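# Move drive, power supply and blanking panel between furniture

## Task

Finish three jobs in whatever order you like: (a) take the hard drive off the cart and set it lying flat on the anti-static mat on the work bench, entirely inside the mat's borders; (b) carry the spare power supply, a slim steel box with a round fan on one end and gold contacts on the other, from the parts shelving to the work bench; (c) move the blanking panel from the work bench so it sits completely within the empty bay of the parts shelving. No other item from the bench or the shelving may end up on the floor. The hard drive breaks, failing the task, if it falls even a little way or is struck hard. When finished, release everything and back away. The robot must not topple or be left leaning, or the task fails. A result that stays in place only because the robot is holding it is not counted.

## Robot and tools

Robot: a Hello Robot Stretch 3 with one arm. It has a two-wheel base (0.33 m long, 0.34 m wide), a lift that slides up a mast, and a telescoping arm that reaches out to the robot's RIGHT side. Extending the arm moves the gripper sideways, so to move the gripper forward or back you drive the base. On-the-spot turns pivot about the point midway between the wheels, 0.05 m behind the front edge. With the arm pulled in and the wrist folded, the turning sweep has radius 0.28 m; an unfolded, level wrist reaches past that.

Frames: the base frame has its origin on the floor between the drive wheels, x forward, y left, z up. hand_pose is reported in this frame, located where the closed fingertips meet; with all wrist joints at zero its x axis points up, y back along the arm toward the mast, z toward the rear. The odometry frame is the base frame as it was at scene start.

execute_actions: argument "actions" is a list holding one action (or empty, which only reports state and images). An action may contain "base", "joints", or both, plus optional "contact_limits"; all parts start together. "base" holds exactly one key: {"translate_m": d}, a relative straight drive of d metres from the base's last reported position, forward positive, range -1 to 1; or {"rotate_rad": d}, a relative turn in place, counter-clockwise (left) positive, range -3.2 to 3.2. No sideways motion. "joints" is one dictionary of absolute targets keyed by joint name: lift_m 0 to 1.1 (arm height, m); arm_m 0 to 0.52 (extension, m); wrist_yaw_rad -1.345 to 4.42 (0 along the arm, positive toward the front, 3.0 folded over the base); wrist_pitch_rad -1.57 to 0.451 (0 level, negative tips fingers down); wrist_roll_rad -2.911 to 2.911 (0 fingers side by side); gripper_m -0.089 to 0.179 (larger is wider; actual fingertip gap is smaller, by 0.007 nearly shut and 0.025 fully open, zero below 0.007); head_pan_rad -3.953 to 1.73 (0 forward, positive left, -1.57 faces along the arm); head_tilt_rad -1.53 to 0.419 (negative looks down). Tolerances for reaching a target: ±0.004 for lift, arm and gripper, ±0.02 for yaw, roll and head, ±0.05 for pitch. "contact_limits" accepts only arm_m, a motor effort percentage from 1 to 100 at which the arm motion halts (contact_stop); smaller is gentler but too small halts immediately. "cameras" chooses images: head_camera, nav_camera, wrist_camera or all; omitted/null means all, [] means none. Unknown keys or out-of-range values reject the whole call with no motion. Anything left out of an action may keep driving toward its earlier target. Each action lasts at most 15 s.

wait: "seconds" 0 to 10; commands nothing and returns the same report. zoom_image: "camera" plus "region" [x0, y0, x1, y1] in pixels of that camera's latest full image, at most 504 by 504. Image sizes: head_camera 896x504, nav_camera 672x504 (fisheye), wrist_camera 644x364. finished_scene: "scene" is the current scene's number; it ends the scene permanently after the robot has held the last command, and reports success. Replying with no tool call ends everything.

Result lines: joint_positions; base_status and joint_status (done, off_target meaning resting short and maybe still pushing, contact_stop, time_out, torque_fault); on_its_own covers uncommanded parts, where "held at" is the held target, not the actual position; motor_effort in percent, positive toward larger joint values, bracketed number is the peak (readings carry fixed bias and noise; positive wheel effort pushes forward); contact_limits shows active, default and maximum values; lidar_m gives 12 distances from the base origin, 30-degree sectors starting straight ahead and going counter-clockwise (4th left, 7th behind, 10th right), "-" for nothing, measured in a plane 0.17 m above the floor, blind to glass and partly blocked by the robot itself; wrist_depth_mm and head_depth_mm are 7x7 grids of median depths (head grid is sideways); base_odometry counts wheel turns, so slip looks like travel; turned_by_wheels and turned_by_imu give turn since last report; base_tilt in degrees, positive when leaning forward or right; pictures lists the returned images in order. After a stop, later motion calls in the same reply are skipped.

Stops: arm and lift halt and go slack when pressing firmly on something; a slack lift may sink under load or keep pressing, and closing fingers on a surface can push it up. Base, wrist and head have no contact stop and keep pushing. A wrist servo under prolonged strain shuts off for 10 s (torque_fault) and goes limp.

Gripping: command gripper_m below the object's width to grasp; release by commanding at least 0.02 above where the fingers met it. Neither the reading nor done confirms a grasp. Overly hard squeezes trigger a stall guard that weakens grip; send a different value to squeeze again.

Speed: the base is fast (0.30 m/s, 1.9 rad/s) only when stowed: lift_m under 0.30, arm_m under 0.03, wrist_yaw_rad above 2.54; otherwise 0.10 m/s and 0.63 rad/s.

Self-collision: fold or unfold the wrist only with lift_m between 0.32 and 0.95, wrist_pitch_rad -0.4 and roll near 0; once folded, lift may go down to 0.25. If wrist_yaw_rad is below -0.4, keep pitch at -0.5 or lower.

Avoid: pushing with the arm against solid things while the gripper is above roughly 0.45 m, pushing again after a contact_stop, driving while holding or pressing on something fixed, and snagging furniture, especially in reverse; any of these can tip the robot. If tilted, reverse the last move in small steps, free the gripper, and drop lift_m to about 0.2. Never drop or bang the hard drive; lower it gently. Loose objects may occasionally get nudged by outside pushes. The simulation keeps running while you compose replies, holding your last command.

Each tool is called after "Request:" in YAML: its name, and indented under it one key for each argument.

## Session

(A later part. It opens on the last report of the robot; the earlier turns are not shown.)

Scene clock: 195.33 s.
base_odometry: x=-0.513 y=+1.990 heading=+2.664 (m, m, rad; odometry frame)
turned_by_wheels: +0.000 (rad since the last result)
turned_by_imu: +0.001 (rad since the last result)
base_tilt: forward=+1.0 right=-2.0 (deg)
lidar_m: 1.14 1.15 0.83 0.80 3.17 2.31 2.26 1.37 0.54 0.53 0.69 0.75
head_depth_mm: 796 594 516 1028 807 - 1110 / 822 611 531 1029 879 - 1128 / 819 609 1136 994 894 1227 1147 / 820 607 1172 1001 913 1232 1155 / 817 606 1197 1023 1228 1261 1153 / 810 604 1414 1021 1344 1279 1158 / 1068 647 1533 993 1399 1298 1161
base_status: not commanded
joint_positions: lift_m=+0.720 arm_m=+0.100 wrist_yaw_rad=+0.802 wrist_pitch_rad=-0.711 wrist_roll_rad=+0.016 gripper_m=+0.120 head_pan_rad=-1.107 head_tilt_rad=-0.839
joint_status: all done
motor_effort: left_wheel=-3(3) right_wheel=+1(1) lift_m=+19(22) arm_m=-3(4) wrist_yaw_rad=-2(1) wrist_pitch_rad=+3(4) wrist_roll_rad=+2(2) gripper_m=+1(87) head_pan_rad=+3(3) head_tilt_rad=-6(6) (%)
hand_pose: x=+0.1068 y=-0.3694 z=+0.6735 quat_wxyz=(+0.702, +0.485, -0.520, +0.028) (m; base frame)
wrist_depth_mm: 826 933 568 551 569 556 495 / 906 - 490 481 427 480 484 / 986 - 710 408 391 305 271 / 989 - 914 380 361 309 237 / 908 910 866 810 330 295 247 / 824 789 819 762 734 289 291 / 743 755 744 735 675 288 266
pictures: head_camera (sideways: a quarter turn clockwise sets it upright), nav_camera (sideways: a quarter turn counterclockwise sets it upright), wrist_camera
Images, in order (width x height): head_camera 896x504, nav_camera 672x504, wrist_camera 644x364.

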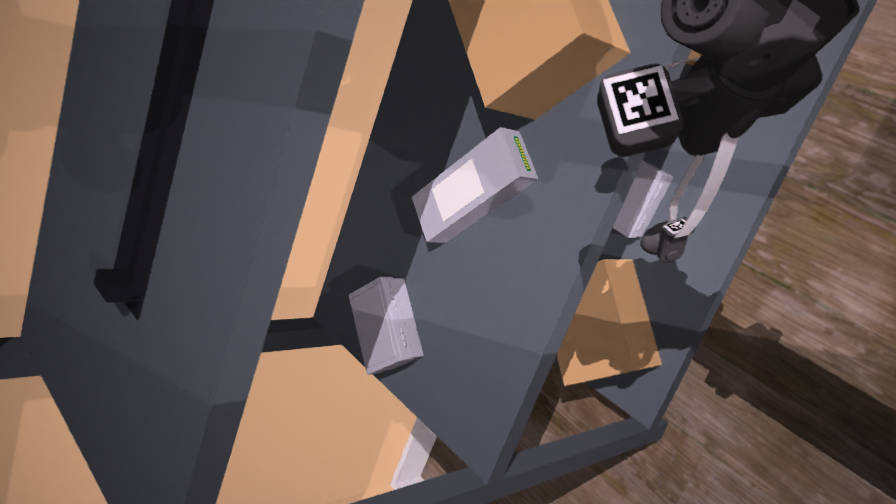

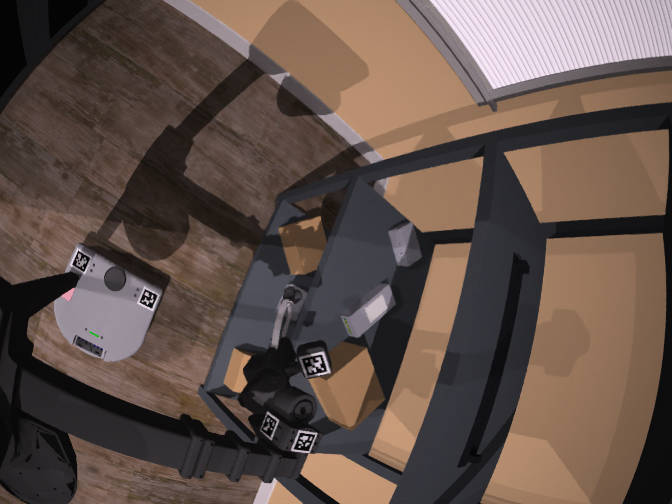

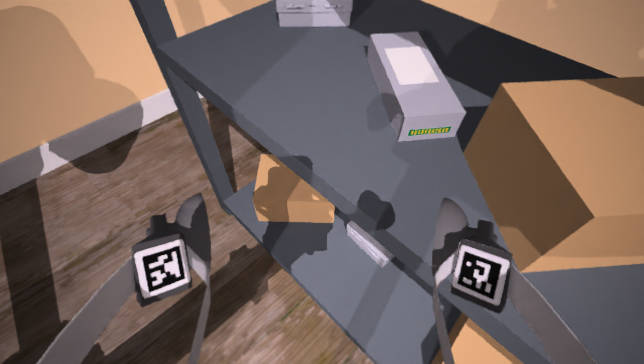

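Request:
execute_actions:
  actions:
    - {"base":{"translate_m":0.144},"joints":{"lift_m":0.70,"wrist_pitch_rad":-0.89,"wrist_yaw_rad":0.92,"gripper_m":0.125,"arm_m":0.25,"head_pan_rad":-1.3,"head_tilt_rad":-0.7}}

Scene clock: 199.87 s.
base_odometry: x=-0.641 y=+2.057 heading=+2.664 (m, m, rad; odometry frame)
turned_by_wheels: +0.000 (rad since the last result)
turned_by_imu: +0.002 (rad since the last result)
base_tilt: forward=+1.0 right=-2.1 (deg)
lidar_m: 1.00 1.04 0.83 0.80 0.84 2.48 2.40 1.37 0.56 0.67 0.60 0.65
head_depth_mm: 787 828 607 526 1039 791 1060 / 806 851 613 525 1008 781 1133 / 827 864 611 1095 967 810 1149 / 850 860 609 1120 952 863 1147 / 873 853 606 1121 972 882 1145 / 861 849 605 1204 973 1137 1166 / 924 1000 602 1363 1511 980 1172
base_status: done
joint_positions: lift_m=+0.700 arm_m=+0.250 wrist_yaw_rad=+0.919 wrist_pitch_rad=-0.897 wrist_roll_rad=+0.016 gripper_m=+0.125 head_pan_rad=-1.293 head_tilt_rad=-0.705
joint_status: all done
motor_effort: left_wheel=-3(3) right_wheel=+1(6) lift_m=+20(20) arm_m=+2(5) wrist_yaw_rad=+2(4) wrist_pitch_rad=+3(3) wrist_roll_rad=+2(2) gripper_m=+1(35) head_pan_rad=-2(19) head_tilt_rad=+3(24) (%)
hand_pose: x=+0.0906 y=-0.4804 z=+0.6236 quat_wxyz=(+0.704, +0.557, -0.441, +0.003) (m; base frame)
wrist_depth_mm: 772 370 365 365 367 369 369 / 868 939 330 330 320 285 333 / 931 947 306 302 296 254 305 / 864 881 681 275 276 234 281 / 800 799 798 256 256 230 255 / 743 730 748 245 240 242 210 / 701 709 699 686 223 224 199
pictures: head_camera (sideways: a quarter turn clockwise sets it upright), nav_camera (sideways: a quarter turn counterclockwise sets it upright), wrist_camera
Images, in order (width x height): head_camera 896x504, nav_camera 672x504, wrist_camera 644x364.

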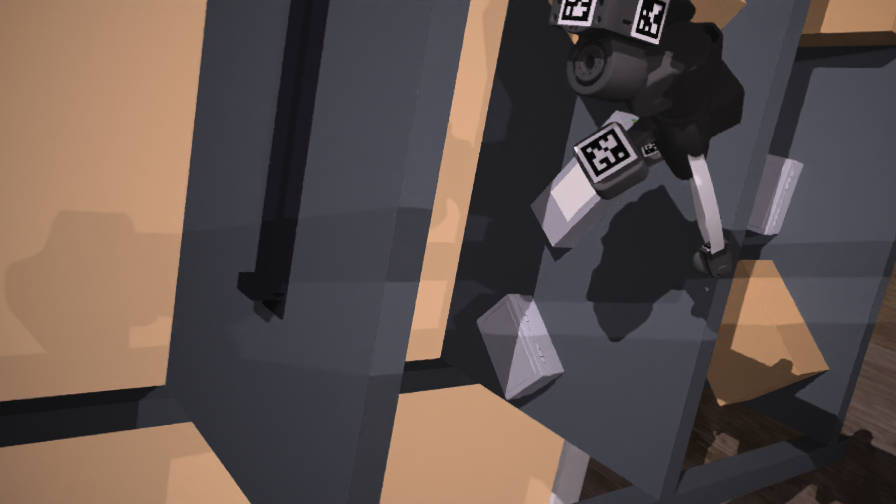

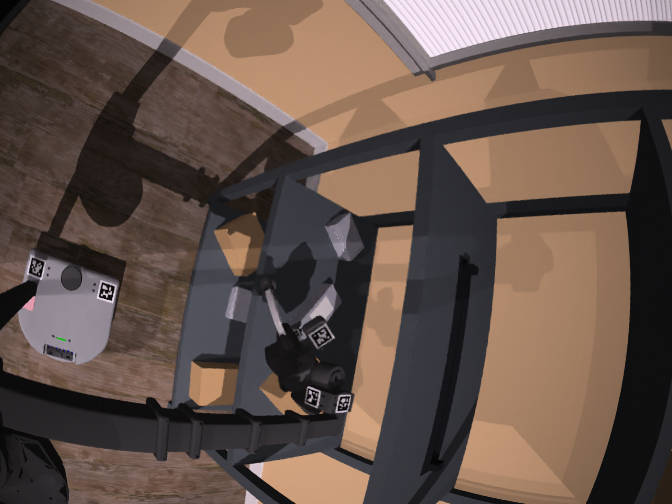

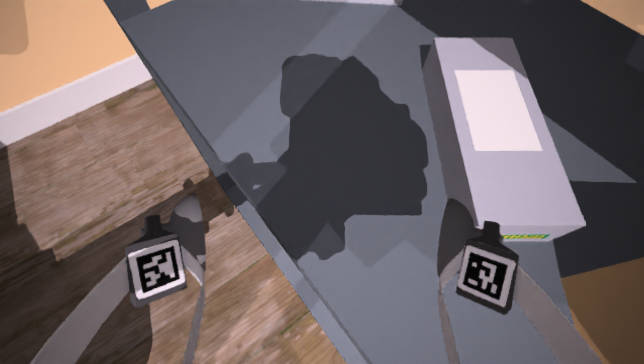

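Request:
execute_actions:
  actions:
    - {"joints":{"lift_m":0.69,"arm_m":0.432},"contact_limits":{"arm_m":12}}
  cameras: ["nav_camera","wrist_camera"]

Scene clock: 202.93 s.
base_odometry: x=-0.641 y=+2.057 heading=+2.664 (m, m, rad; odometry frame)
turned_by_wheels: +0.000 (rad since the last result)
turned_by_imu: +0.001 (rad since the last result)
base_tilt: forward=+1.0 right=-2.1 (deg)
lidar_m: 1.00 1.04 0.84 0.80 0.83 2.47 2.41 1.37 0.56 0.67 0.59 0.65
head_depth_mm: 786 829 607 508 834 795 1063 / 805 850 613 521 930 831 1130 / 826 861 611 1092 941 828 1150 / 850 858 610 1120 961 848 1149 / 873 855 608 1120 972 878 1144 / 863 847 604 1206 972 1137 1166 / 924 1003 602 1365 1519 979 1171
base_status: not commanded
joint_positions: lift_m=+0.690 arm_m=+0.432 wrist_yaw_rad=+0.919 wrist_pitch_rad=-0.897 wrist_roll_rad=+0.016 gripper_m=+0.125 head_pan_rad=-1.293 head_tilt_rad=-0.704
joint_status: all done
motor_effort: left_wheel=-2(3) right_wheel=+1(1) lift_m=+20(20) arm_m=+3(1) wrist_yaw_rad=+1(1) wrist_pitch_rad=+3(3) wrist_roll_rad=+2(2) gripper_m=+1(0) head_pan_rad=-3(3) head_tilt_rad=+3(3) (%)
contact_limits: arm_m 12 (drawing in: default 25, maximum 40; extending or still: default 32, maximum 53)
hand_pose: x=+0.0905 y=-0.6624 z=+0.6135 quat_wxyz=(+0.704, +0.557, -0.440, +0.003) (m; base frame)
wrist_depth_mm: 745 311 287 352 352 332 271 / 313 314 317 317 318 323 292 / 286 286 287 240 290 290 296 / 262 264 263 221 266 267 269 / 244 246 244 203 246 249 246 / 226 223 224 189 225 232 230 / 214 212 210 178 214 214 216
pictures: nav_camera (sideways: a quarter turn counterclockwise sets it upright), wrist_camera
Images, in order (width x height): nav_camera 672x504, wrist_camera 644x364.

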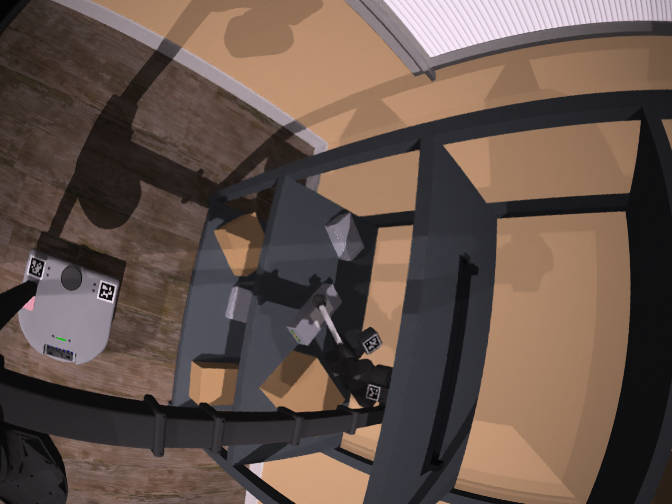

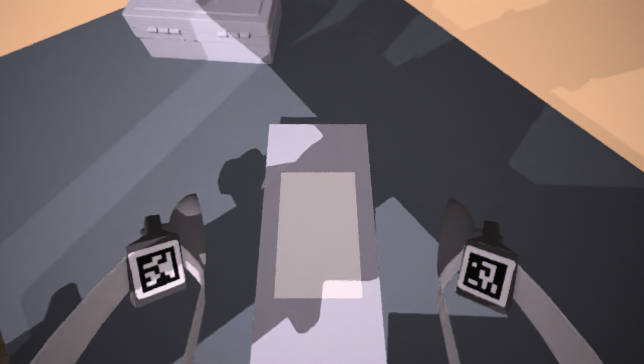

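Request:
execute_actions:
  actions:
    - {"joints":{"lift_m":0.638,"arm_m":0.427}}
  cameras: ["nav_camera","wrist_camera"]

Request:
execute_actions:
  actions:
    - {"joints":{"gripper_m":0.015}}
  cameras: ["wrist_camera"]

Request:
execute_actions:
  actions:
    - {"joints":{"lift_m":0.67}}
  cameras: ["nav_camera","wrist_camera"]

Scene clock: 204.70 s.
base_odometry: x=-0.641 y=+2.057 heading=+2.664 (m, m, rad; odometry frame)
turned_by_wheels: +0.000 (rad since the last result)
turned_by_imu: +0.001 (rad since the last result)
base_tilt: forward=+0.9 right=-2.1 (deg)
lidar_m: 1.00 1.04 0.84 0.80 0.83 2.48 2.41 1.37 0.56 0.67 0.59 0.65
head_depth_mm: 789 827 607 509 812 794 1058 / 805 851 613 525 882 828 1131 / 827 861 612 1096 924 829 1148 / 849 857 610 1123 958 846 1145 / 869 851 608 1124 975 883 1143 / 862 850 605 1206 974 1134 1165 / 925 1004 602 1364 1525 981 1169
base_status: not commanded
joint_positions: lift_m=+0.638 arm_m=+0.427 wrist_yaw_rad=+0.919 wrist_pitch_rad=-0.897 wrist_roll_rad=+0.016 gripper_m=+0.125 head_pan_rad=-1.293 head_tilt_rad=-0.704
joint_status: all done
motor_effort: left_wheel=-2(3) right_wheel=+1(1) lift_m=+20(21) arm_m=-3(4) wrist_yaw_rad=+1(1) wrist_pitch_rad=+3(3) wrist_roll_rad=+2(2) gripper_m=+1(0) head_pan_rad=-3(4) head_tilt_rad=+3(3) (%)
hand_pose: x=+0.0905 y=-0.6579 z=+0.5615 quat_wxyz=(+0.704, +0.557, -0.440, +0.003) (m; base frame)
wrist_depth_mm: 269 270 271 273 274 274 271 / 244 245 246 194 248 249 249 / 224 224 224 177 223 227 226 / 204 206 203 162 205 209 209 / 189 192 188 150 155 194 193 / 177 175 172 140 144 181 180 / 167 166 162 131 133 167 168
pictures: nav_camera (sideways: a quarter turn counterclockwise sets it upright), wrist_camera
Images, in order (width x height): nav_camera 672x504, wrist_camera 644x364.

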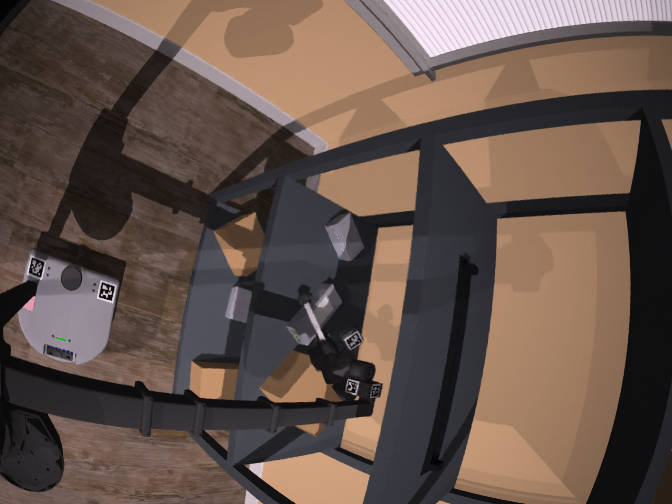

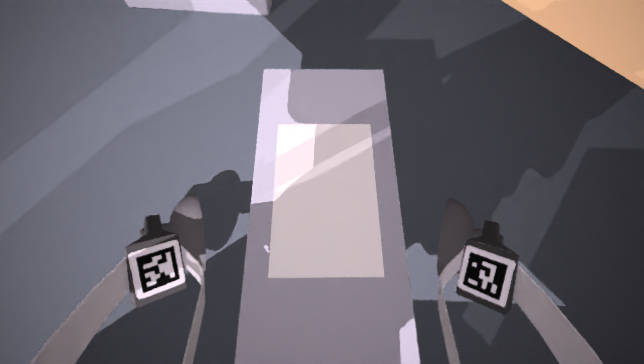

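Scene clock: 206.30 s.
base_odometry: x=-0.641 y=+2.057 heading=+2.664 (m, m, rad; odometry frame)
turned_by_wheels: +0.000 (rad since the last result)
turned_by_imu: +0.001 (rad since the last result)
base_tilt: forward=+1.0 right=-2.1 (deg)
lidar_m: 1.00 1.04 0.83 0.80 0.83 2.47 2.40 1.36 0.56 0.68 0.59 0.65
head_depth_mm: 786 828 606 508 811 794 1058 / 807 850 612 524 895 831 1132 / 826 863 611 1095 926 827 1149 / 849 857 610 1119 951 845 1142 / 872 850 606 1122 974 883 1141 / 860 848 604 1208 970 1135 1166 / 924 1006 602 1361 1517 980 1171
base_status: not commanded
joint_positions: lift_m=+0.638 arm_m=+0.427 wrist_yaw_rad=+0.918 wrist_pitch_rad=-0.914 wrist_roll_rad=+0.016 gripper_m=+0.016 head_pan_rad=-1.293 head_tilt_rad=-0.704
joint_status: all done
motor_effort: left_wheel=-2(2) right_wheel=+0(2) lift_m=+23(23) arm_m=-4(4) wrist_yaw_rad=+2(3) wrist_pitch_rad=+8(8) wrist_roll_rad=+2(2) gripper_m=-23(100) head_pan_rad=-3(3) head_tilt_rad=+3(4) (%)
hand_pose: x=+0.0877 y=-0.6558 z=+0.5591 quat_wxyz=(+0.704, +0.561, -0.436, -0.003) (m; base frame)
wrist_depth_mm: 261 261 262 264 264 266 269 / 237 238 239 187 241 241 242 / 217 218 215 171 216 221 222 / 202 202 199 158 200 204 204 / 187 187 147 147 149 189 189 / 175 175 139 137 139 176 177 / 164 164 160 128 161 165 166
pictures: wrist_camera
Images, in order (width x height): wrist_camera 644x364.

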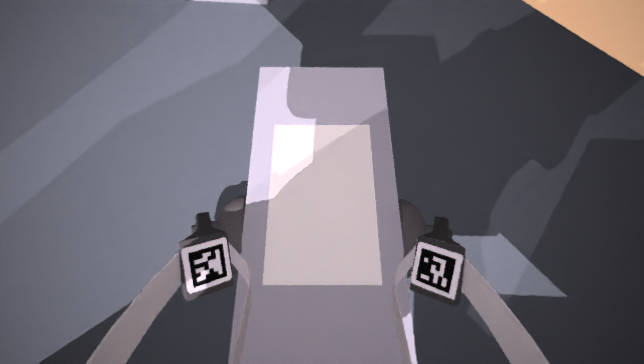

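Scene clock: 207.40 s.
base_odometry: x=-0.641 y=+2.057 heading=+2.664 (m, m, rad; odometry frame)
turned_by_wheels: +0.000 (rad since the last result)
turned_by_imu: +0.000 (rad since the last result)
base_tilt: forward=+1.0 right=-2.2 (deg)
lidar_m: 1.00 1.04 0.83 0.80 0.83 2.48 2.40 1.37 0.56 0.68 0.59 0.65
head_depth_mm: 786 828 608 508 811 795 1061 / 804 850 614 524 852 828 1133 / 826 859 611 1090 933 826 1145 / 847 857 608 1124 948 844 1151 / 874 853 606 1119 971 882 1149 / 861 849 604 1205 971 1133 1159 / 923 1004 602 1362 1523 967 1169
base_status: not commanded
joint_positions: lift_m=+0.670 arm_m=+0.427 wrist_yaw_rad=+0.918 wrist_pitch_rad=-0.932 wrist_roll_rad=+0.016 gripper_m=+0.022 head_pan_rad=-1.293 head_tilt_rad=-0.704
joint_status: all done
on_its_own: gripper_m is held at +0.021, not at your +0.015, by its stall guard, which is still easing
motor_effort: left_wheel=-3(2) right_wheel=+0(0) lift_m=+30(30) arm_m=-3(4) wrist_yaw_rad=+2(2) wrist_pitch_rad=+14(13) wrist_roll_rad=+2(2) gripper_m=-1(23) head_pan_rad=-2(4) head_tilt_rad=+3(4) (%)
hand_pose: x=+0.0845 y=-0.6534 z=+0.5883 quat_wxyz=(+0.704, +0.565, -0.431, -0.010) (m; base frame)
wrist_depth_mm: 295 292 292 300 302 306 278 / 270 273 273 273 274 274 279 / 250 250 251 197 252 253 254 / 231 232 229 170 231 234 235 / 216 217 150 150 154 219 219 / 203 203 137 135 138 205 204 / 191 190 126 122 127 192 193
pictures: nav_camera (sideways: a quarter turn counterclockwise sets it upright), wrist_camera
Images, in order (width x height): nav_camera 672x504, wrist_camera 644x364.

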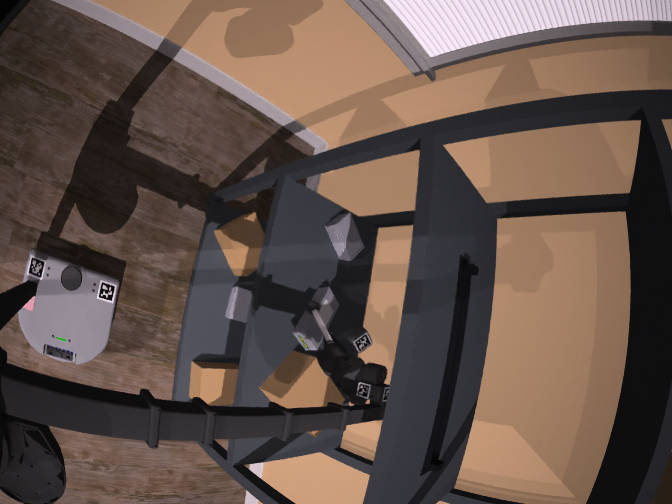

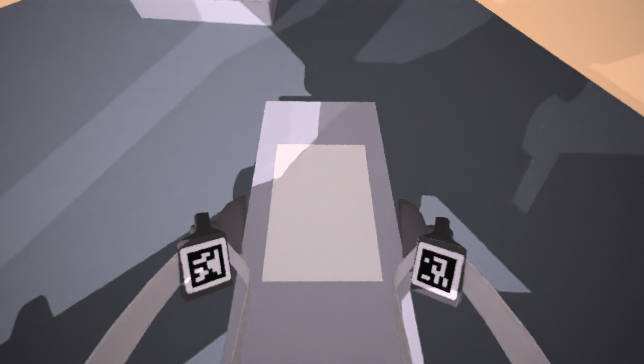

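Request:
execute_actions:
  actions:
    - {"joints":{"lift_m":0.64}}
  cameras: []

Request:
execute_actions:
  actions:
    - {"joints":{"gripper_m":0.115}}
  cameras: ["wrist_camera"]

Request:
execute_actions:
  actions:
    - {"base":{"translate_m":0.016},"joints":{"arm_m":0.44,"lift_m":0.636}}
  cameras: ["wrist_camera"]

Request:
execute_actions:
  actions:
    - {"joints":{"gripper_m":0.021}}
  cameras: ["wrist_camera"]

Request:
execute_actions:
  actions:
    - {"joints":{"lift_m":0.67}}
  cameras: ["wrist_camera"]

Scene clock: 209.23 s.
base_odometry: x=-0.641 y=+2.057 heading=+2.664 (m, m, rad; odometry frame)
turned_by_wheels: +0.000 (rad since the last result)
turned_by_imu: +0.000 (rad since the last result)
base_tilt: forward=+1.1 right=-2.0 (deg)
lidar_m: 1.00 1.04 0.83 0.80 0.84 2.47 2.40 1.37 0.56 0.67 0.59 0.65
head_depth_mm: 785 827 607 509 812 795 1061 / 807 850 613 525 879 829 1127 / 826 863 612 1091 925 827 1148 / 850 857 610 1122 948 846 1148 / 874 856 606 1120 974 882 1146 / 862 847 604 1207 971 1137 1169 / 927 1005 602 1359 1515 967 1171
base_status: not commanded
joint_positions: lift_m=+0.640 arm_m=+0.427 wrist_yaw_rad=+0.918 wrist_pitch_rad=-0.930 wrist_roll_rad=+0.016 gripper_m=+0.023 head_pan_rad=-1.293 head_tilt_rad=-0.704
joint_status: all done
on_its_own: gripper_m is held at +0.021, not at your +0.015, by its stall guard, which is not easing now
motor_effort: left_wheel=-4(4) right_wheel=+6(6) lift_m=+21(25) arm_m=-3(3) wrist_yaw_rad=+1(2) wrist_pitch_rad=+13(14) wrist_roll_rad=+2(2) gripper_m=-21(21) head_pan_rad=-3(3) head_tilt_rad=+3(3) (%)
hand_pose: x=+0.0849 y=-0.6536 z=+0.5590 quat_wxyz=(+0.704, +0.564, -0.431, -0.009) (m; base frame)
wrist_depth_mm: 257 257 259 260 262 260 267 / 234 236 236 185 239 240 240 / 217 218 214 170 215 219 220 / 201 201 199 158 200 203 204 / 187 188 147 147 150 189 189 / 175 176 139 138 138 177 178 / 164 165 163 129 162 166 167
pictures: none
No camera images: the call's "cameras" was empty. Leave "cameras" out to get every camera's image.

Scene clock: 210.67 s.
base_odometry: x=-0.641 y=+2.057 heading=+2.664 (m, m, rad; odometry frame)
turned_by_wheels: +0.000 (rad since the last result)
turned_by_imu: +0.001 (rad since the last result)
base_tilt: forward=+0.9 right=-2.1 (deg)
lidar_m: 1.00 1.04 0.83 0.80 0.83 2.47 2.40 1.36 0.55 0.67 0.60 0.65
head_depth_mm: 787 829 607 509 811 796 1058 / 805 851 613 526 883 830 1129 / 827 862 612 1094 924 827 1150 / 850 858 610 1121 953 845 1144 / 873 854 606 1120 973 881 1144 / 861 850 603 1203 970 1134 1164 / 925 1004 603 1359 1521 980 1170
base_status: not commanded
joint_positions: lift_m=+0.640 arm_m=+0.427 wrist_yaw_rad=+0.918 wrist_pitch_rad=-0.902 wrist_roll_rad=+0.016 gripper_m=+0.115 head_pan_rad=-1.293 head_tilt_rad=-0.704
joint_status: all done
motor_effort: left_wheel=-3(6) right_wheel=+1(11) lift_m=+21(21) arm_m=-1(2) wrist_yaw_rad=+2(2) wrist_pitch_rad=+4(13) wrist_roll_rad=+2(2) gripper_m=+1(88) head_pan_rad=-4(3) head_tilt_rad=+4(3) (%)
hand_pose: x=+0.0896 y=-0.6571 z=+0.5628 quat_wxyz=(+0.704, +0.558, -0.439, +0.001) (m; base frame)
wrist_depth_mm: 268 272 272 275 275 277 272 / 245 245 246 248 251 249 250 / 224 225 222 178 223 228 228 / 207 207 204 164 206 209 210 / 190 192 187 151 187 196 194 / 178 177 174 141 145 183 181 / 168 167 163 132 136 169 169
pictures: wrist_camera
Images, in order (width x height): wrist_camera 644x364.

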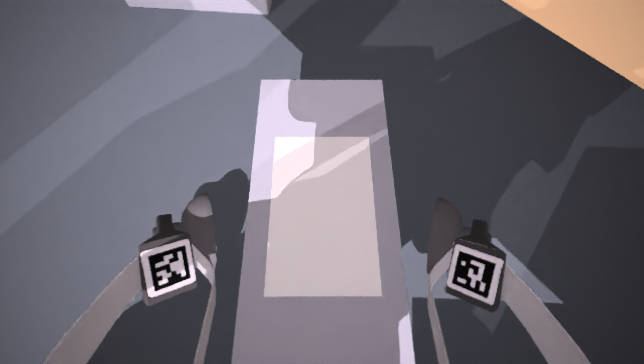

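Scene clock: 211.87 s.
base_odometry: x=-0.655 y=+2.064 heading=+2.664 (m, m, rad; odometry frame)
turned_by_wheels: +0.000 (rad since the last result)
turned_by_imu: +0.000 (rad since the last result)
base_tilt: forward=+1.0 right=-2.0 (deg)
lidar_m: 0.98 1.02 0.83 0.81 0.84 2.49 2.42 1.37 0.56 0.72 0.59 0.65
head_depth_mm: 786 828 606 509 813 800 1080 / 804 850 612 524 881 828 1131 / 825 862 611 1096 930 829 1152 / 849 858 608 1121 974 847 1146 / 872 853 607 1121 976 883 1144 / 856 851 605 1276 972 1136 1168 / 923 1018 603 1368 1518 945 1169
base_status: done
joint_positions: lift_m=+0.636 arm_m=+0.440 wrist_yaw_rad=+0.918 wrist_pitch_rad=-0.902 wrist_roll_rad=+0.016 gripper_m=+0.115 head_pan_rad=-1.293 head_tilt_rad=-0.704
joint_status: all done
motor_effort: left_wheel=-2(5) right_wheel=+1(6) lift_m=+20(19) arm_m=+2(6) wrist_yaw_rad=+2(1) wrist_pitch_rad=+4(4) wrist_roll_rad=+2(2) gripper_m=+1(1) head_pan_rad=-3(3) head_tilt_rad=+4(3) (%)
hand_pose: x=+0.0897 y=-0.6699 z=+0.5589 quat_wxyz=(+0.704, +0.558, -0.439, +0.001) (m; base frame)
wrist_depth_mm: 264 260 261 268 269 270 265 / 241 241 242 243 244 245 245 / 219 220 217 173 219 224 224 / 203 203 199 159 202 206 206 / 188 188 152 147 184 192 191 / 175 174 170 137 142 179 177 / 166 164 131 128 132 165 166
pictures: wrist_camera
Images, in order (width x height): wrist_camera 644x364.

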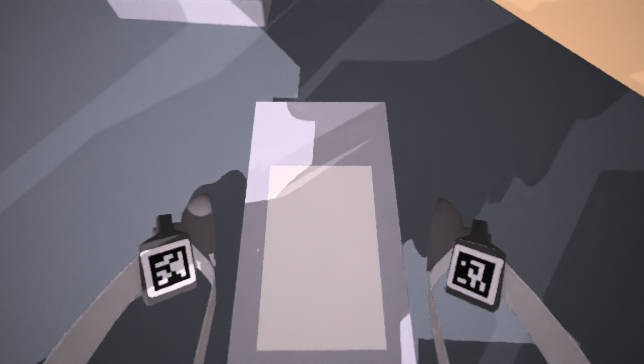

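Scene clock: 213.30 s.
base_odometry: x=-0.655 y=+2.064 heading=+2.664 (m, m, rad; odometry frame)
turned_by_wheels: +0.000 (rad since the last result)
turned_by_imu: +0.001 (rad since the last result)
base_tilt: forward=+1.0 right=-2.1 (deg)
lidar_m: 0.98 1.02 0.83 0.80 0.83 2.50 2.42 1.37 0.56 0.72 0.59 0.65
head_depth_mm: 785 828 606 509 815 797 1082 / 805 850 611 525 870 831 1127 / 827 861 610 1092 927 827 1148 / 852 860 608 1122 976 844 1146 / 872 853 607 1117 972 881 1143 / 855 848 603 1279 971 1139 1166 / 923 1017 602 1358 1511 946 1170
base_status: not commanded
joint_positions: lift_m=+0.636 arm_m=+0.440 wrist_yaw_rad=+0.919 wrist_pitch_rad=-0.917 wrist_roll_rad=+0.016 gripper_m=+0.022 head_pan_rad=-1.293 head_tilt_rad=-0.704
joint_status: all done
motor_effort: left_wheel=-1(3) right_wheel=-3(3) lift_m=+23(23) arm_m=+2(3) wrist_yaw_rad=+1(2) wrist_pitch_rad=+9(9) wrist_roll_rad=+2(2) gripper_m=-22(100) head_pan_rad=-3(4) head_tilt_rad=+4(3) (%)
hand_pose: x=+0.0872 y=-0.6680 z=+0.5567 quat_wxyz=(+0.704, +0.562, -0.435, -0.004) (m; base frame)
wrist_depth_mm: 256 258 255 258 260 261 264 / 233 234 236 236 237 236 239 / 214 214 212 168 213 217 218 / 198 198 196 155 198 201 201 / 184 184 145 144 146 186 187 / 172 172 136 134 136 174 175 / 161 161 143 126 159 163 164
pictures: wrist_camera
Images, in order (width x height): wrist_camera 644x364.

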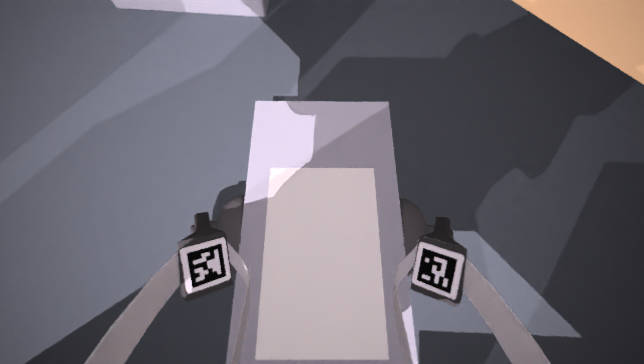

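Scene clock: 214.40 s.
base_odometry: x=-0.655 y=+2.064 heading=+2.664 (m, m, rad; odometry frame)
turned_by_wheels: +0.000 (rad since the last result)
turned_by_imu: +0.000 (rad since the last result)
base_tilt: forward=+1.1 right=-2.1 (deg)
lidar_m: 0.98 1.02 0.83 0.80 0.83 2.49 2.42 1.37 0.56 0.72 0.59 0.65
head_depth_mm: 786 828 606 508 829 797 1082 / 805 848 612 523 855 828 1136 / 827 860 611 1095 907 828 1146 / 849 856 608 1121 978 848 1146 / 872 853 607 1118 973 881 1144 / 855 846 604 1275 969 1140 1163 / 923 1018 603 1361 1509 942 1172
base_status: not commanded
joint_positions: lift_m=+0.670 arm_m=+0.440 wrist_yaw_rad=+0.919 wrist_pitch_rad=-0.931 wrist_roll_rad=+0.016 gripper_m=+0.022 head_pan_rad=-1.293 head_tilt_rad=-0.704
joint_status: all done
motor_effort: left_wheel=-1(2) right_wheel=+0(3) lift_m=+30(31) arm_m=+1(1) wrist_yaw_rad=+2(1) wrist_pitch_rad=+13(14) wrist_roll_rad=+2(2) gripper_m=-21(22) head_pan_rad=-3(3) head_tilt_rad=+4(3) (%)
hand_pose: x=+0.0847 y=-0.6661 z=+0.5884 quat_wxyz=(+0.704, +0.564, -0.431, -0.009) (m; base frame)
wrist_depth_mm: 296 288 277 300 302 306 269 / 272 272 272 273 274 275 282 / 250 249 247 161 249 254 255 / 231 232 230 152 230 235 234 / 216 216 144 144 146 218 219 / 202 202 138 137 139 204 205 / 190 190 187 131 188 193 193
pictures: wrist_camera
Images, in order (width x height): wrist_camera 644x364.

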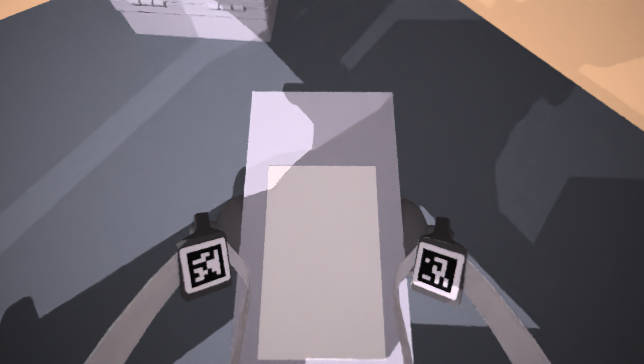

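Now slightly tipping the other way; check whether it continues.

Request:
execute_actions:
  actions: []
  cameras: []

Scene clock: 214.63 s.
base_odometry: x=-0.655 y=+2.064 heading=+2.664 (m, m, rad; odometry frame)
turned_by_wheels: +0.000 (rad since the last result)
turned_by_imu: +0.000 (rad since the last result)
base_tilt: forward=+1.1 right=-2.0 (deg)
lidar_m: 0.98 1.02 0.84 0.80 0.84 2.48 2.42 1.37 0.56 0.72 0.59 0.65
head_depth_mm: 786 826 606 507 828 799 1083 / 806 853 613 524 856 827 1131 / 826 862 610 1093 906 828 1149 / 849 857 609 1120 975 846 1150 / 875 852 606 1121 971 881 1147 / 854 848 604 1280 971 1132 1166 / 926 1018 601 1365 1510 944 1171
base_status: not commanded
joint_positions: lift_m=+0.670 arm_m=+0.440 wrist_yaw_rad=+0.919 wrist_pitch_rad=-0.931 wrist_roll_rad=+0.016 gripper_m=+0.022 head_pan_rad=-1.293 head_tilt_rad=-0.704
joint_status: all done
motor_effort: left_wheel=-2(2) right_wheel=+1(3) lift_m=+30(31) arm_m=+2(1) wrist_yaw_rad=+1(1) wrist_pitch_rad=+13(14) wrist_roll_rad=+2(2) gripper_m=-21(22) head_pan_rad=-4(3) head_tilt_rad=+3(3) (%)
hand_pose: x=+0.0847 y=-0.6661 z=+0.5884 quat_wxyz=(+0.704, +0.564, -0.431, -0.009) (m; base frame)
wrist_depth_mm: 296 287 279 299 301 306 270 / 270 272 273 272 274 276 282 / 251 250 247 161 248 254 254 / 232 232 230 151 231 235 236 / 216 216 145 144 146 218 219 / 202 202 138 137 138 204 205 / 190 191 187 131 188 192 193
pictures: none
No camera images: the call's "cameras" was empty. Leave "cameras" out to get every camera's image.

Request:
execute_actions:
  actions:
    - {"joints":{"arm_m":0.33}}
  cameras: ["nav_camera"]

Request:
wait:
  seconds: 4

Scene clock: 217.13 s.
base_odometry: x=-0.655 y=+2.064 heading=+2.664 (m, m, rad; odometry frame)
turned_by_wheels: +0.000 (rad since the last result)
turned_by_imu: +0.001 (rad since the last result)
base_tilt: forward=+0.9 right=-2.0 (deg)
lidar_m: 0.98 1.02 0.84 0.80 0.84 2.49 2.42 1.36 0.56 0.72 0.59 0.65
head_depth_mm: 786 827 606 527 - 798 1082 / 806 851 612 525 1036 791 1133 / 828 862 610 1093 978 793 1151 / 847 856 609 1121 976 847 1143 / 872 852 606 1123 973 882 1144 / 853 848 604 1276 973 1137 1166 / 920 1016 602 1364 1510 947 1174
base_status: not commanded
joint_positions: lift_m=+0.670 arm_m=+0.330 wrist_yaw_rad=+0.919 wrist_pitch_rad=-0.931 wrist_roll_rad=+0.016 gripper_m=+0.022 head_pan_rad=-1.293 head_tilt_rad=-0.704
joint_status: all done
motor_effort: left_wheel=-2(2) right_wheel=+0(1) lift_m=+31(30) arm_m=-5(4) wrist_yaw_rad=+1(2) wrist_pitch_rad=+13(13) wrist_roll_rad=+2(2) gripper_m=-23(21) head_pan_rad=-5(3) head_tilt_rad=+3(4) (%)
hand_pose: x=+0.0848 y=-0.5564 z=+0.5884 quat_wxyz=(+0.704, +0.565, -0.431, -0.009) (m; base frame)
wrist_depth_mm: 301 298 299 298 300 302 301 / 816 273 273 275 276 275 277 / 867 251 248 161 250 254 255 / 826 236 230 151 231 236 236 / 755 738 145 144 146 219 219 / 704 714 138 137 138 205 205 / 670 658 189 131 189 193 193
pictures: nav_camera (sideways: a quarter turn counterclockwise sets it upright)
Images, in order (width x height): nav_camera 672x504.

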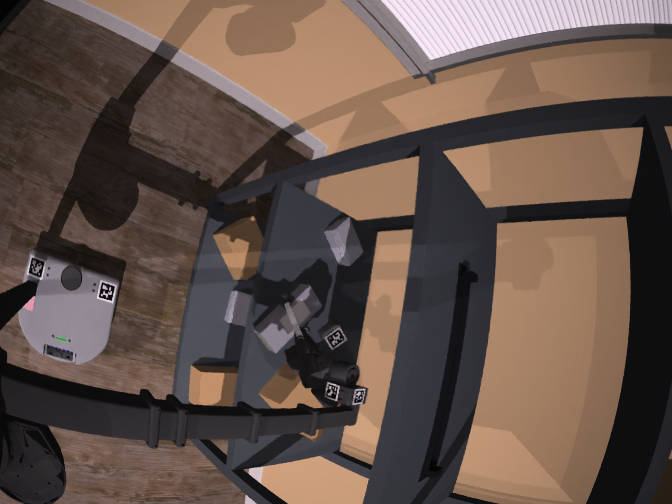

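Scene clock: 221.13 s.
base_odometry: x=-0.655 y=+2.064 heading=+2.664 (m, m, rad; odometry frame)
turned_by_wheels: +0.000 (rad since the last result)
turned_by_imu: +0.001 (rad since the last result)
base_tilt: forward=+1.1 right=-2.1 (deg)
lidar_m: 0.98 1.02 0.84 0.80 0.83 2.49 2.42 1.37 0.56 0.72 0.59 0.65
head_depth_mm: 784 828 606 526 - 797 1081 / 805 853 613 525 1033 791 1133 / 826 862 610 1089 977 792 1148 / 850 854 609 1120 974 843 1147 / 871 853 607 1119 976 880 1144 / 856 849 605 1274 969 1137 1166 / 924 1018 602 1358 1512 947 1168
base_status: not commanded
joint_positions: lift_m=+0.670 arm_m=+0.330 wrist_yaw_rad=+0.919 wrist_pitch_rad=-0.931 wrist_roll_rad=+0.016 gripper_m=+0.022 head_pan_rad=-1.293 head_tilt_rad=-0.704
joint_status: all done
motor_effort: left_wheel=-2(2) right_wheel=+1(1) lift_m=+31(30) arm_m=-4(4) wrist_yaw_rad=+1(2) wrist_pitch_rad=+13(13) wrist_roll_rad=+2(2) gripper_m=-21(21) head_pan_rad=-3(3) head_tilt_rad=+3(4) (%)
hand_pose: x=+0.0848 y=-0.5564 z=+0.5884 quat_wxyz=(+0.704, +0.565, -0.431, -0.009) (m; base frame)
wrist_depth_mm: 303 299 299 300 301 302 304 / 816 273 273 274 275 277 277 / 867 250 249 161 250 254 255 / 798 236 230 152 231 235 236 / 763 737 145 144 146 219 219 / 701 705 138 137 138 205 205 / 674 669 190 131 188 192 193
wait: 4.00 s; at rest by 0.27 s
pictures: head_camera (sideways: a quarter turn clockwise sets it upright), nav_camera (sideways: a quarter turn counterclockwise sets it upright), wrist_camera
Images, in order (width x height): head_camera 896x504, nav_camera 672x504, wrist_camera 644x364.

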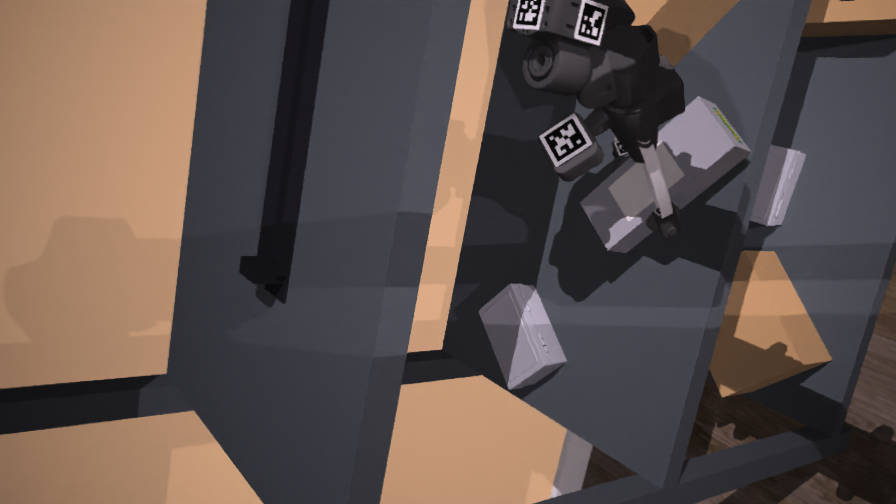

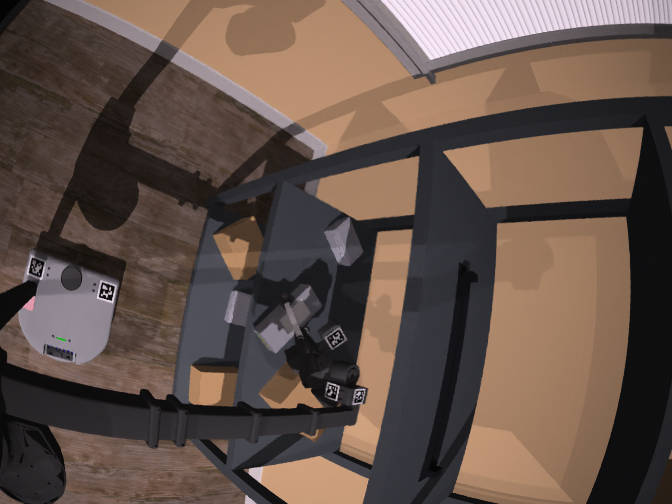

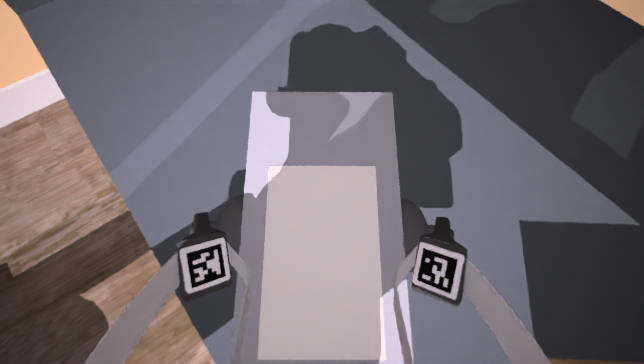

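Request:
execute_actions:
  actions:
    - {"joints":{"arm_m":0.02,"head_pan_rad":-3.1,"head_tilt_rad":-0.5}}
  cameras: []

Request:
execute_actions:
  actions:
    - {"base":{"rotate_rad":-0.9}}
  cameras: ["nav_camera"]

Scene clock: 225.43 s.
base_odometry: x=-0.655 y=+2.064 heading=+2.664 (m, m, rad; odometry frame)
turned_by_wheels: +0.000 (rad since the last result)
turned_by_imu: +0.001 (rad since the last result)
base_tilt: forward=+1.1 right=-2.1 (deg)
lidar_m: 0.98 1.02 0.84 0.80 0.83 2.49 2.43 1.36 0.56 0.72 0.59 0.65
head_depth_mm: 2355 2523 2541 2672 2083 1663 1386 / 2364 2523 2700 2652 2067 1649 1370 / 2362 2530 2737 2741 2064 1650 1368 / 2390 2551 2782 2760 2052 1644 1368 / 2419 2570 2793 2767 2041 1650 1365 / 2395 2584 2809 2735 2036 1629 1365 / 2408 2539 2633 2544 2041 1625 1359
base_status: not commanded
joint_positions: lift_m=+0.670 arm_m=+0.020 wrist_yaw_rad=+0.920 wrist_pitch_rad=-0.931 wrist_roll_rad=+0.016 gripper_m=+0.022 head_pan_rad=-3.093 head_tilt_rad=-0.507
joint_status: all done
motor_effort: left_wheel=-2(2) right_wheel=+1(0) lift_m=+30(30) arm_m=-3(0) wrist_yaw_rad=+0(1) wrist_pitch_rad=+13(13) wrist_roll_rad=+2(2) gripper_m=-21(22) head_pan_rad=-3(43) head_tilt_rad=+5(24) (%)
hand_pose: x=+0.0848 y=-0.2463 z=+0.5884 quat_wxyz=(+0.704, +0.565, -0.431, -0.009) (m; base frame)
wrist_depth_mm: 785 900 - - 330 305 306 / 849 932 958 959 860 289 279 / 874 881 862 161 686 789 260 / 815 821 802 152 736 721 266 / 757 756 144 144 146 692 689 / 713 714 138 137 138 646 571 / 670 672 660 131 666 632 524
pictures: none
No camera images: the call's "cameras" was empty. Leave "cameras" out to get every camera's image.

Scene clock: 227.83 s.
base_odometry: x=-0.655 y=+2.064 heading=+1.764 (m, m, rad; odometry frame)
turned_by_wheels: -0.900 (rad since the last result)
turned_by_imu: -0.883 (rad since the last result)
base_tilt: forward=+1.1 right=-2.1 (deg)
lidar_m: 0.59 0.99 0.98 1.01 0.81 0.80 3.51 2.42 2.42 0.63 0.56 0.61
head_depth_mm: 3491 3685 3805 2792 2073 1661 1142 / 3722 - - 2805 2084 1658 1374 / 3881 - - 2755 2066 1642 1371 / 3505 3734 - 2763 2067 1640 1364 / 3202 3438 3609 2752 2063 1630 1367 / 2955 3160 3324 2726 2047 1638 1364 / 2758 2901 3065 2735 2033 1639 1363
base_status: done
joint_positions: lift_m=+0.670 arm_m=+0.020 wrist_yaw_rad=+0.920 wrist_pitch_rad=-0.931 wrist_roll_rad=+0.016 gripper_m=+0.022 head_pan_rad=-3.093 head_tilt_rad=-0.507
joint_status: not commanded
motor_effort: left_wheel=+1(4) right_wheel=-3(8) lift_m=+30(31) arm_m=-4(3) wrist_yaw_rad=+0(0) wrist_pitch_rad=+14(13) wrist_roll_rad=+2(2) gripper_m=-21(22) head_pan_rad=-4(3) head_tilt_rad=+5(5) (%)
hand_pose: x=+0.0848 y=-0.2463 z=+0.5883 quat_wxyz=(+0.704, +0.565, -0.431, -0.009) (m; base frame)
wrist_depth_mm: 938 909 917 346 346 344 344 / 936 731 857 868 906 927 954 / 860 692 773 161 694 873 894 / 789 759 750 152 737 821 832 / 758 755 145 144 146 768 777 / 711 717 138 137 139 727 733 / 667 674 655 130 656 681 682
pictures: nav_camera (sideways: a quarter turn counterclockwise sets it upright)
Images, in order (width x height): nav_camera 672x504.

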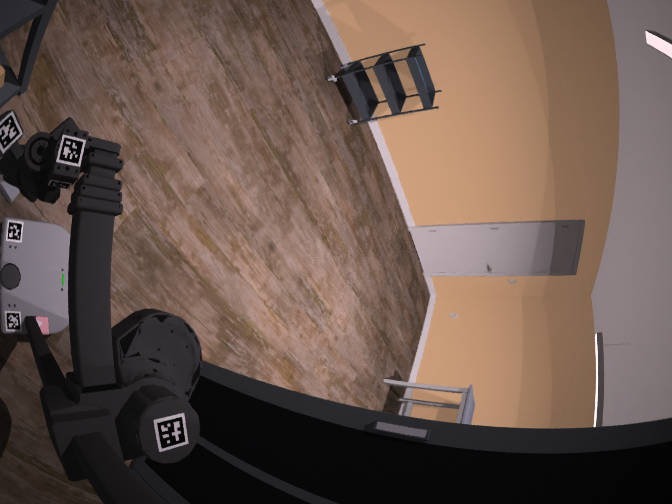

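Request:
execute_actions:
  actions:
    - {"base":{"translate_m":-1.0},"joints":{"lift_m":1.08}}
  cameras: ["nav_camera"]

Scene clock: 239.40 s.
base_odometry: x=-0.462 y=+1.083 heading=+1.764 (m, m, rad; odometry frame)
turned_by_wheels: +0.000 (rad since the last result)
turned_by_imu: -0.001 (rad since the last result)
base_tilt: forward=+1.1 right=-2.0 (deg)
lidar_m: 1.59 1.62 0.38 0.42 0.64 2.27 2.71 2.19 1.78 2.18 1.76 1.27
head_depth_mm: - - - - - 1662 1383 / - - - - - 1652 1373 / - - - - - 1655 1373 / - - - - - 1633 1365 / - - - - - 1639 1364 / - - - - - 1636 1364 / - - - - - 1626 1362
base_status: done
joint_positions: lift_m=+1.080 arm_m=+0.020 wrist_yaw_rad=+0.920 wrist_pitch_rad=-0.931 wrist_roll_rad=+0.016 gripper_m=+0.022 head_pan_rad=-3.093 head_tilt_rad=-0.507
joint_status: all done
motor_effort: left_wheel=+0(1) right_wheel=-3(6) lift_m=+31(30) arm_m=-4(4) wrist_yaw_rad=+0(1) wrist_pitch_rad=+14(14) wrist_roll_rad=+2(2) gripper_m=-22(21) head_pan_rad=-3(4) head_tilt_rad=+5(5) (%)
hand_pose: x=+0.0847 y=-0.2462 z=+0.9983 quat_wxyz=(+0.704, +0.565, -0.431, -0.009) (m; base frame)
wrist_depth_mm: - - - - - - - / - - - - - - - / - - - 160 - - - / - - - 152 - - - / - - 145 144 146 - - / - - 138 137 138 - - / - - - 131 - - -
pictures: nav_camera (sideways: a quarter turn counterclockwise sets it upright)
Images, in order (width x height): nav_camera 672x504.

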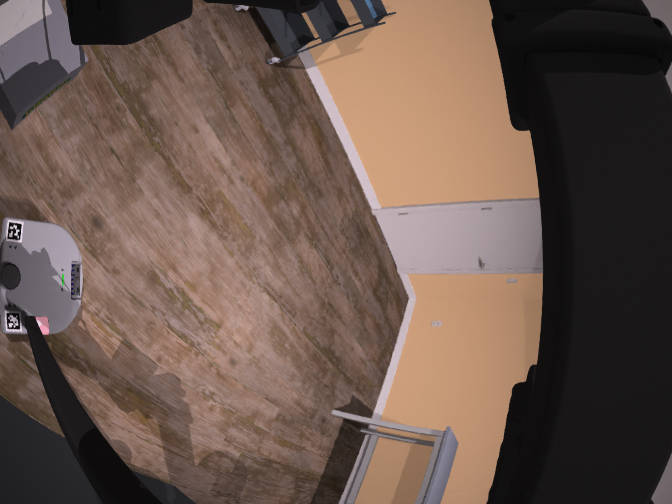

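Request:
execute_actions:
  actions:
    - {"base":{"rotate_rad":-0.64}}
  cameras: []

Request:
execute_actions:
  actions:
    - {"base":{"translate_m":-1.0}}
  cameras: []

Request:
execute_actions:
  actions:
    - {"base":{"translate_m":-0.65},"joints":{"wrist_yaw_rad":0.3}}
  cameras: []

Request:
execute_actions:
  actions:
    - {"base":{"rotate_rad":-1.65},"joints":{"head_pan_rad":-1.4,"head_tilt_rad":-0.6}}
  cameras: ["nav_camera","wrist_camera"]

Scene clock: 241.90 s.
base_odometry: x=-0.462 y=+1.083 heading=+1.125 (m, m, rad; odometry frame)
turned_by_wheels: -0.640 (rad since the last result)
turned_by_imu: -0.627 (rad since the last result)
base_tilt: forward=+1.1 right=-2.1 (deg)
lidar_m: 1.28 1.37 1.65 0.38 0.40 0.56 2.27 2.96 2.24 1.78 2.28 1.80
head_depth_mm: - - - - - 1652 1352 / - - - - - 1644 1379 / - - - - - 1652 1375 / - - - - - 1641 1372 / - - - - - 1628 1360 / - - - - - 1628 1361 / - - - - - 1630 1362
base_status: done
joint_positions: lift_m=+1.080 arm_m=+0.020 wrist_yaw_rad=+0.920 wrist_pitch_rad=-0.931 wrist_roll_rad=+0.016 gripper_m=+0.022 head_pan_rad=-3.093 head_tilt_rad=-0.507
joint_status: not commanded
motor_effort: left_wheel=+1(3) right_wheel=-3(8) lift_m=+30(30) arm_m=-3(4) wrist_yaw_rad=+0(0) wrist_pitch_rad=+14(13) wrist_roll_rad=+2(2) gripper_m=-22(22) head_pan_rad=-4(3) head_tilt_rad=+5(5) (%)
hand_pose: x=+0.0847 y=-0.2462 z=+0.9983 quat_wxyz=(+0.704, +0.565, -0.431, -0.009) (m; base frame)
wrist_depth_mm: - - - - - - - / - - - - - - - / - - - 161 - - - / - - - 152 - - - / - - 145 144 146 - - / - - 138 137 139 - - / - - - 130 - - -
pictures: none
No camera images: the call's "cameras" was empty. Leave "cameras" out to get every camera's image.

Scene clock: 253.17 s.
base_odometry: x=-0.894 y=+0.181 heading=+1.125 (m, m, rad; odometry frame)
turned_by_wheels: +0.000 (rad since the last result)
turned_by_imu: -0.001 (rad since the last result)
base_tilt: forward=+1.0 right=-2.0 (deg)
lidar_m: 2.27 0.56 0.42 0.41 1.72 1.59 1.88 1.29 2.21 2.14 1.97 2.83
head_depth_mm: - - - - - 1660 1376 / - - - - - 1654 1379 / - - - - - 1642 1374 / - - - - - 1647 1364 / - - - - - 1639 1364 / - - - - - 1618 1364 / - - - - - 1627 1362
base_status: done
joint_positions: lift_m=+1.080 arm_m=+0.020 wrist_yaw_rad=+0.920 wrist_pitch_rad=-0.932 wrist_roll_rad=+0.016 gripper_m=+0.022 head_pan_rad=-3.093 head_tilt_rad=-0.507
joint_status: not commanded
motor_effort: left_wheel=+0(2) right_wheel=-3(8) lift_m=+31(31) arm_m=-5(4) wrist_yaw_rad=+0(0) wrist_pitch_rad=+14(14) wrist_roll_rad=+2(2) gripper_m=-22(22) head_pan_rad=-4(3) head_tilt_rad=+4(5) (%)
hand_pose: x=+0.0847 y=-0.2462 z=+0.9983 quat_wxyz=(+0.704, +0.565, -0.430, -0.009) (m; base frame)
wrist_depth_mm: - - - - - - - / - - - - - - - / - - - 161 - - - / - - - 151 - - - / - - 145 144 146 - - / 995 - 138 137 138 - - / 885 - - 130 - - -
pictures: none
No camera images: the call's "cameras" was empty. Leave "cameras" out to get every camera's image.

Scene clock: 260.77 s.
base_odometry: x=-1.174 y=-0.406 heading=+1.125 (m, m, rad; odometry frame)
turned_by_wheels: +0.000 (rad since the last result)
turned_by_imu: -0.001 (rad since the last result)
base_tilt: forward=+1.0 right=-2.0 (deg)
lidar_m: 1.52 0.73 0.85 1.65 1.73 1.28 1.23 0.70 2.03 2.09 2.22 2.51
head_depth_mm: - - - - - 1604 1378 / - - - - - 1559 1381 / - - - - - 1559 1374 / - - - - - 1574 1370 / - - - - - 1591 1365 / - - - - - 1582 1359 / - - - - - 1629 1362
base_status: done
joint_positions: lift_m=+1.080 arm_m=+0.020 wrist_yaw_rad=+0.301 wrist_pitch_rad=-0.932 wrist_roll_rad=+0.016 gripper_m=+0.022 head_pan_rad=-3.093 head_tilt_rad=-0.507
joint_status: all done
motor_effort: left_wheel=+1(1) right_wheel=-3(9) lift_m=+30(30) arm_m=-2(4) wrist_yaw_rad=-1(5) wrist_pitch_rad=+14(14) wrist_roll_rad=+2(2) gripper_m=-21(23) head_pan_rad=-3(3) head_tilt_rad=+5(5) (%)
hand_pose: x=+0.0180 y=-0.2928 z=+0.9983 quat_wxyz=(+0.668, +0.407, -0.582, -0.223) (m; base frame)
wrist_depth_mm: - - - - - - - / - - - - - - - / - - - 160 - - - / - - - 152 - - - / - - 145 144 146 - - / - - 138 137 138 - - / - - - 130 - - -
pictures: none
No camera images: the call's "cameras" was empty. Leave "cameras" out to get every camera's image.

Scene clock: 264.33 s.
base_odometry: x=-1.174 y=-0.406 heading=-0.525 (m, m, rad; odometry frame)
turned_by_wheels: -1.650 (rad since the last result)
turned_by_imu: -1.619 (rad since the last result)
base_tilt: forward=+1.1 right=-2.0 (deg)
lidar_m: 2.09 2.18 2.37 2.92 0.73 0.80 1.65 1.15 1.30 1.23 0.70 1.89
head_depth_mm: 1124 1223 - - - - - / 1152 1255 1059 - - - - / 1166 1271 1020 - 396 316 291 / 1178 1285 987 705 628 329 1215 / 1193 1294 981 703 1616 1506 1293 / 1209 1305 979 698 1684 1514 1287 / 1224 1335 972 696 1792 1514 1210
base_status: done
joint_positions: lift_m=+1.080 arm_m=+0.020 wrist_yaw_rad=+0.301 wrist_pitch_rad=-0.932 wrist_roll_rad=+0.016 gripper_m=+0.022 head_pan_rad=-1.407 head_tilt_rad=-0.592
joint_status: all done
motor_effort: left_wheel=+1(3) right_wheel=-3(8) lift_m=+30(30) arm_m=-4(2) wrist_yaw_rad=-1(1) wrist_pitch_rad=+13(13) wrist_roll_rad=+2(2) gripper_m=-22(22) head_pan_rad=+3(42) head_tilt_rad=-4(19) (%)
hand_pose: x=+0.0180 y=-0.2928 z=+0.9983 quat_wxyz=(+0.668, +0.407, -0.582, -0.223) (m; base frame)
wrist_depth_mm: - 521 445 361 353 346 347 / - - - - - 414 339 / - - 862 161 - - - / - - - 152 - - - / - - 145 144 146 - - / - - 138 137 139 - - / - - - 130 - - -
pictures: nav_camera (sideways: a quarter turn counterclockwise sets it upright), wrist_camera
Images, in order (width x height): nav_camera 672x504, wrist_camera 644x364.

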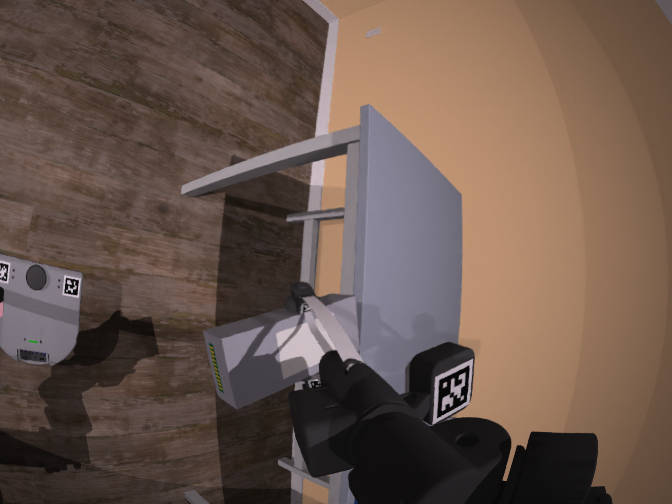

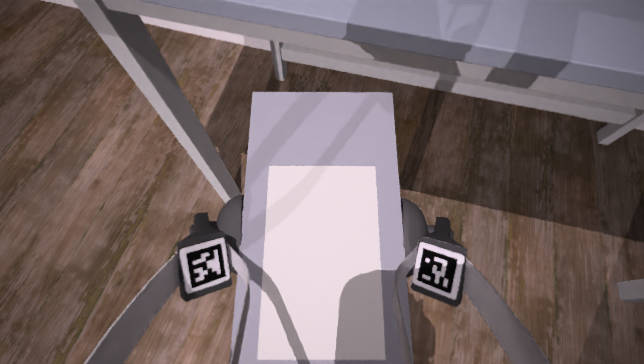

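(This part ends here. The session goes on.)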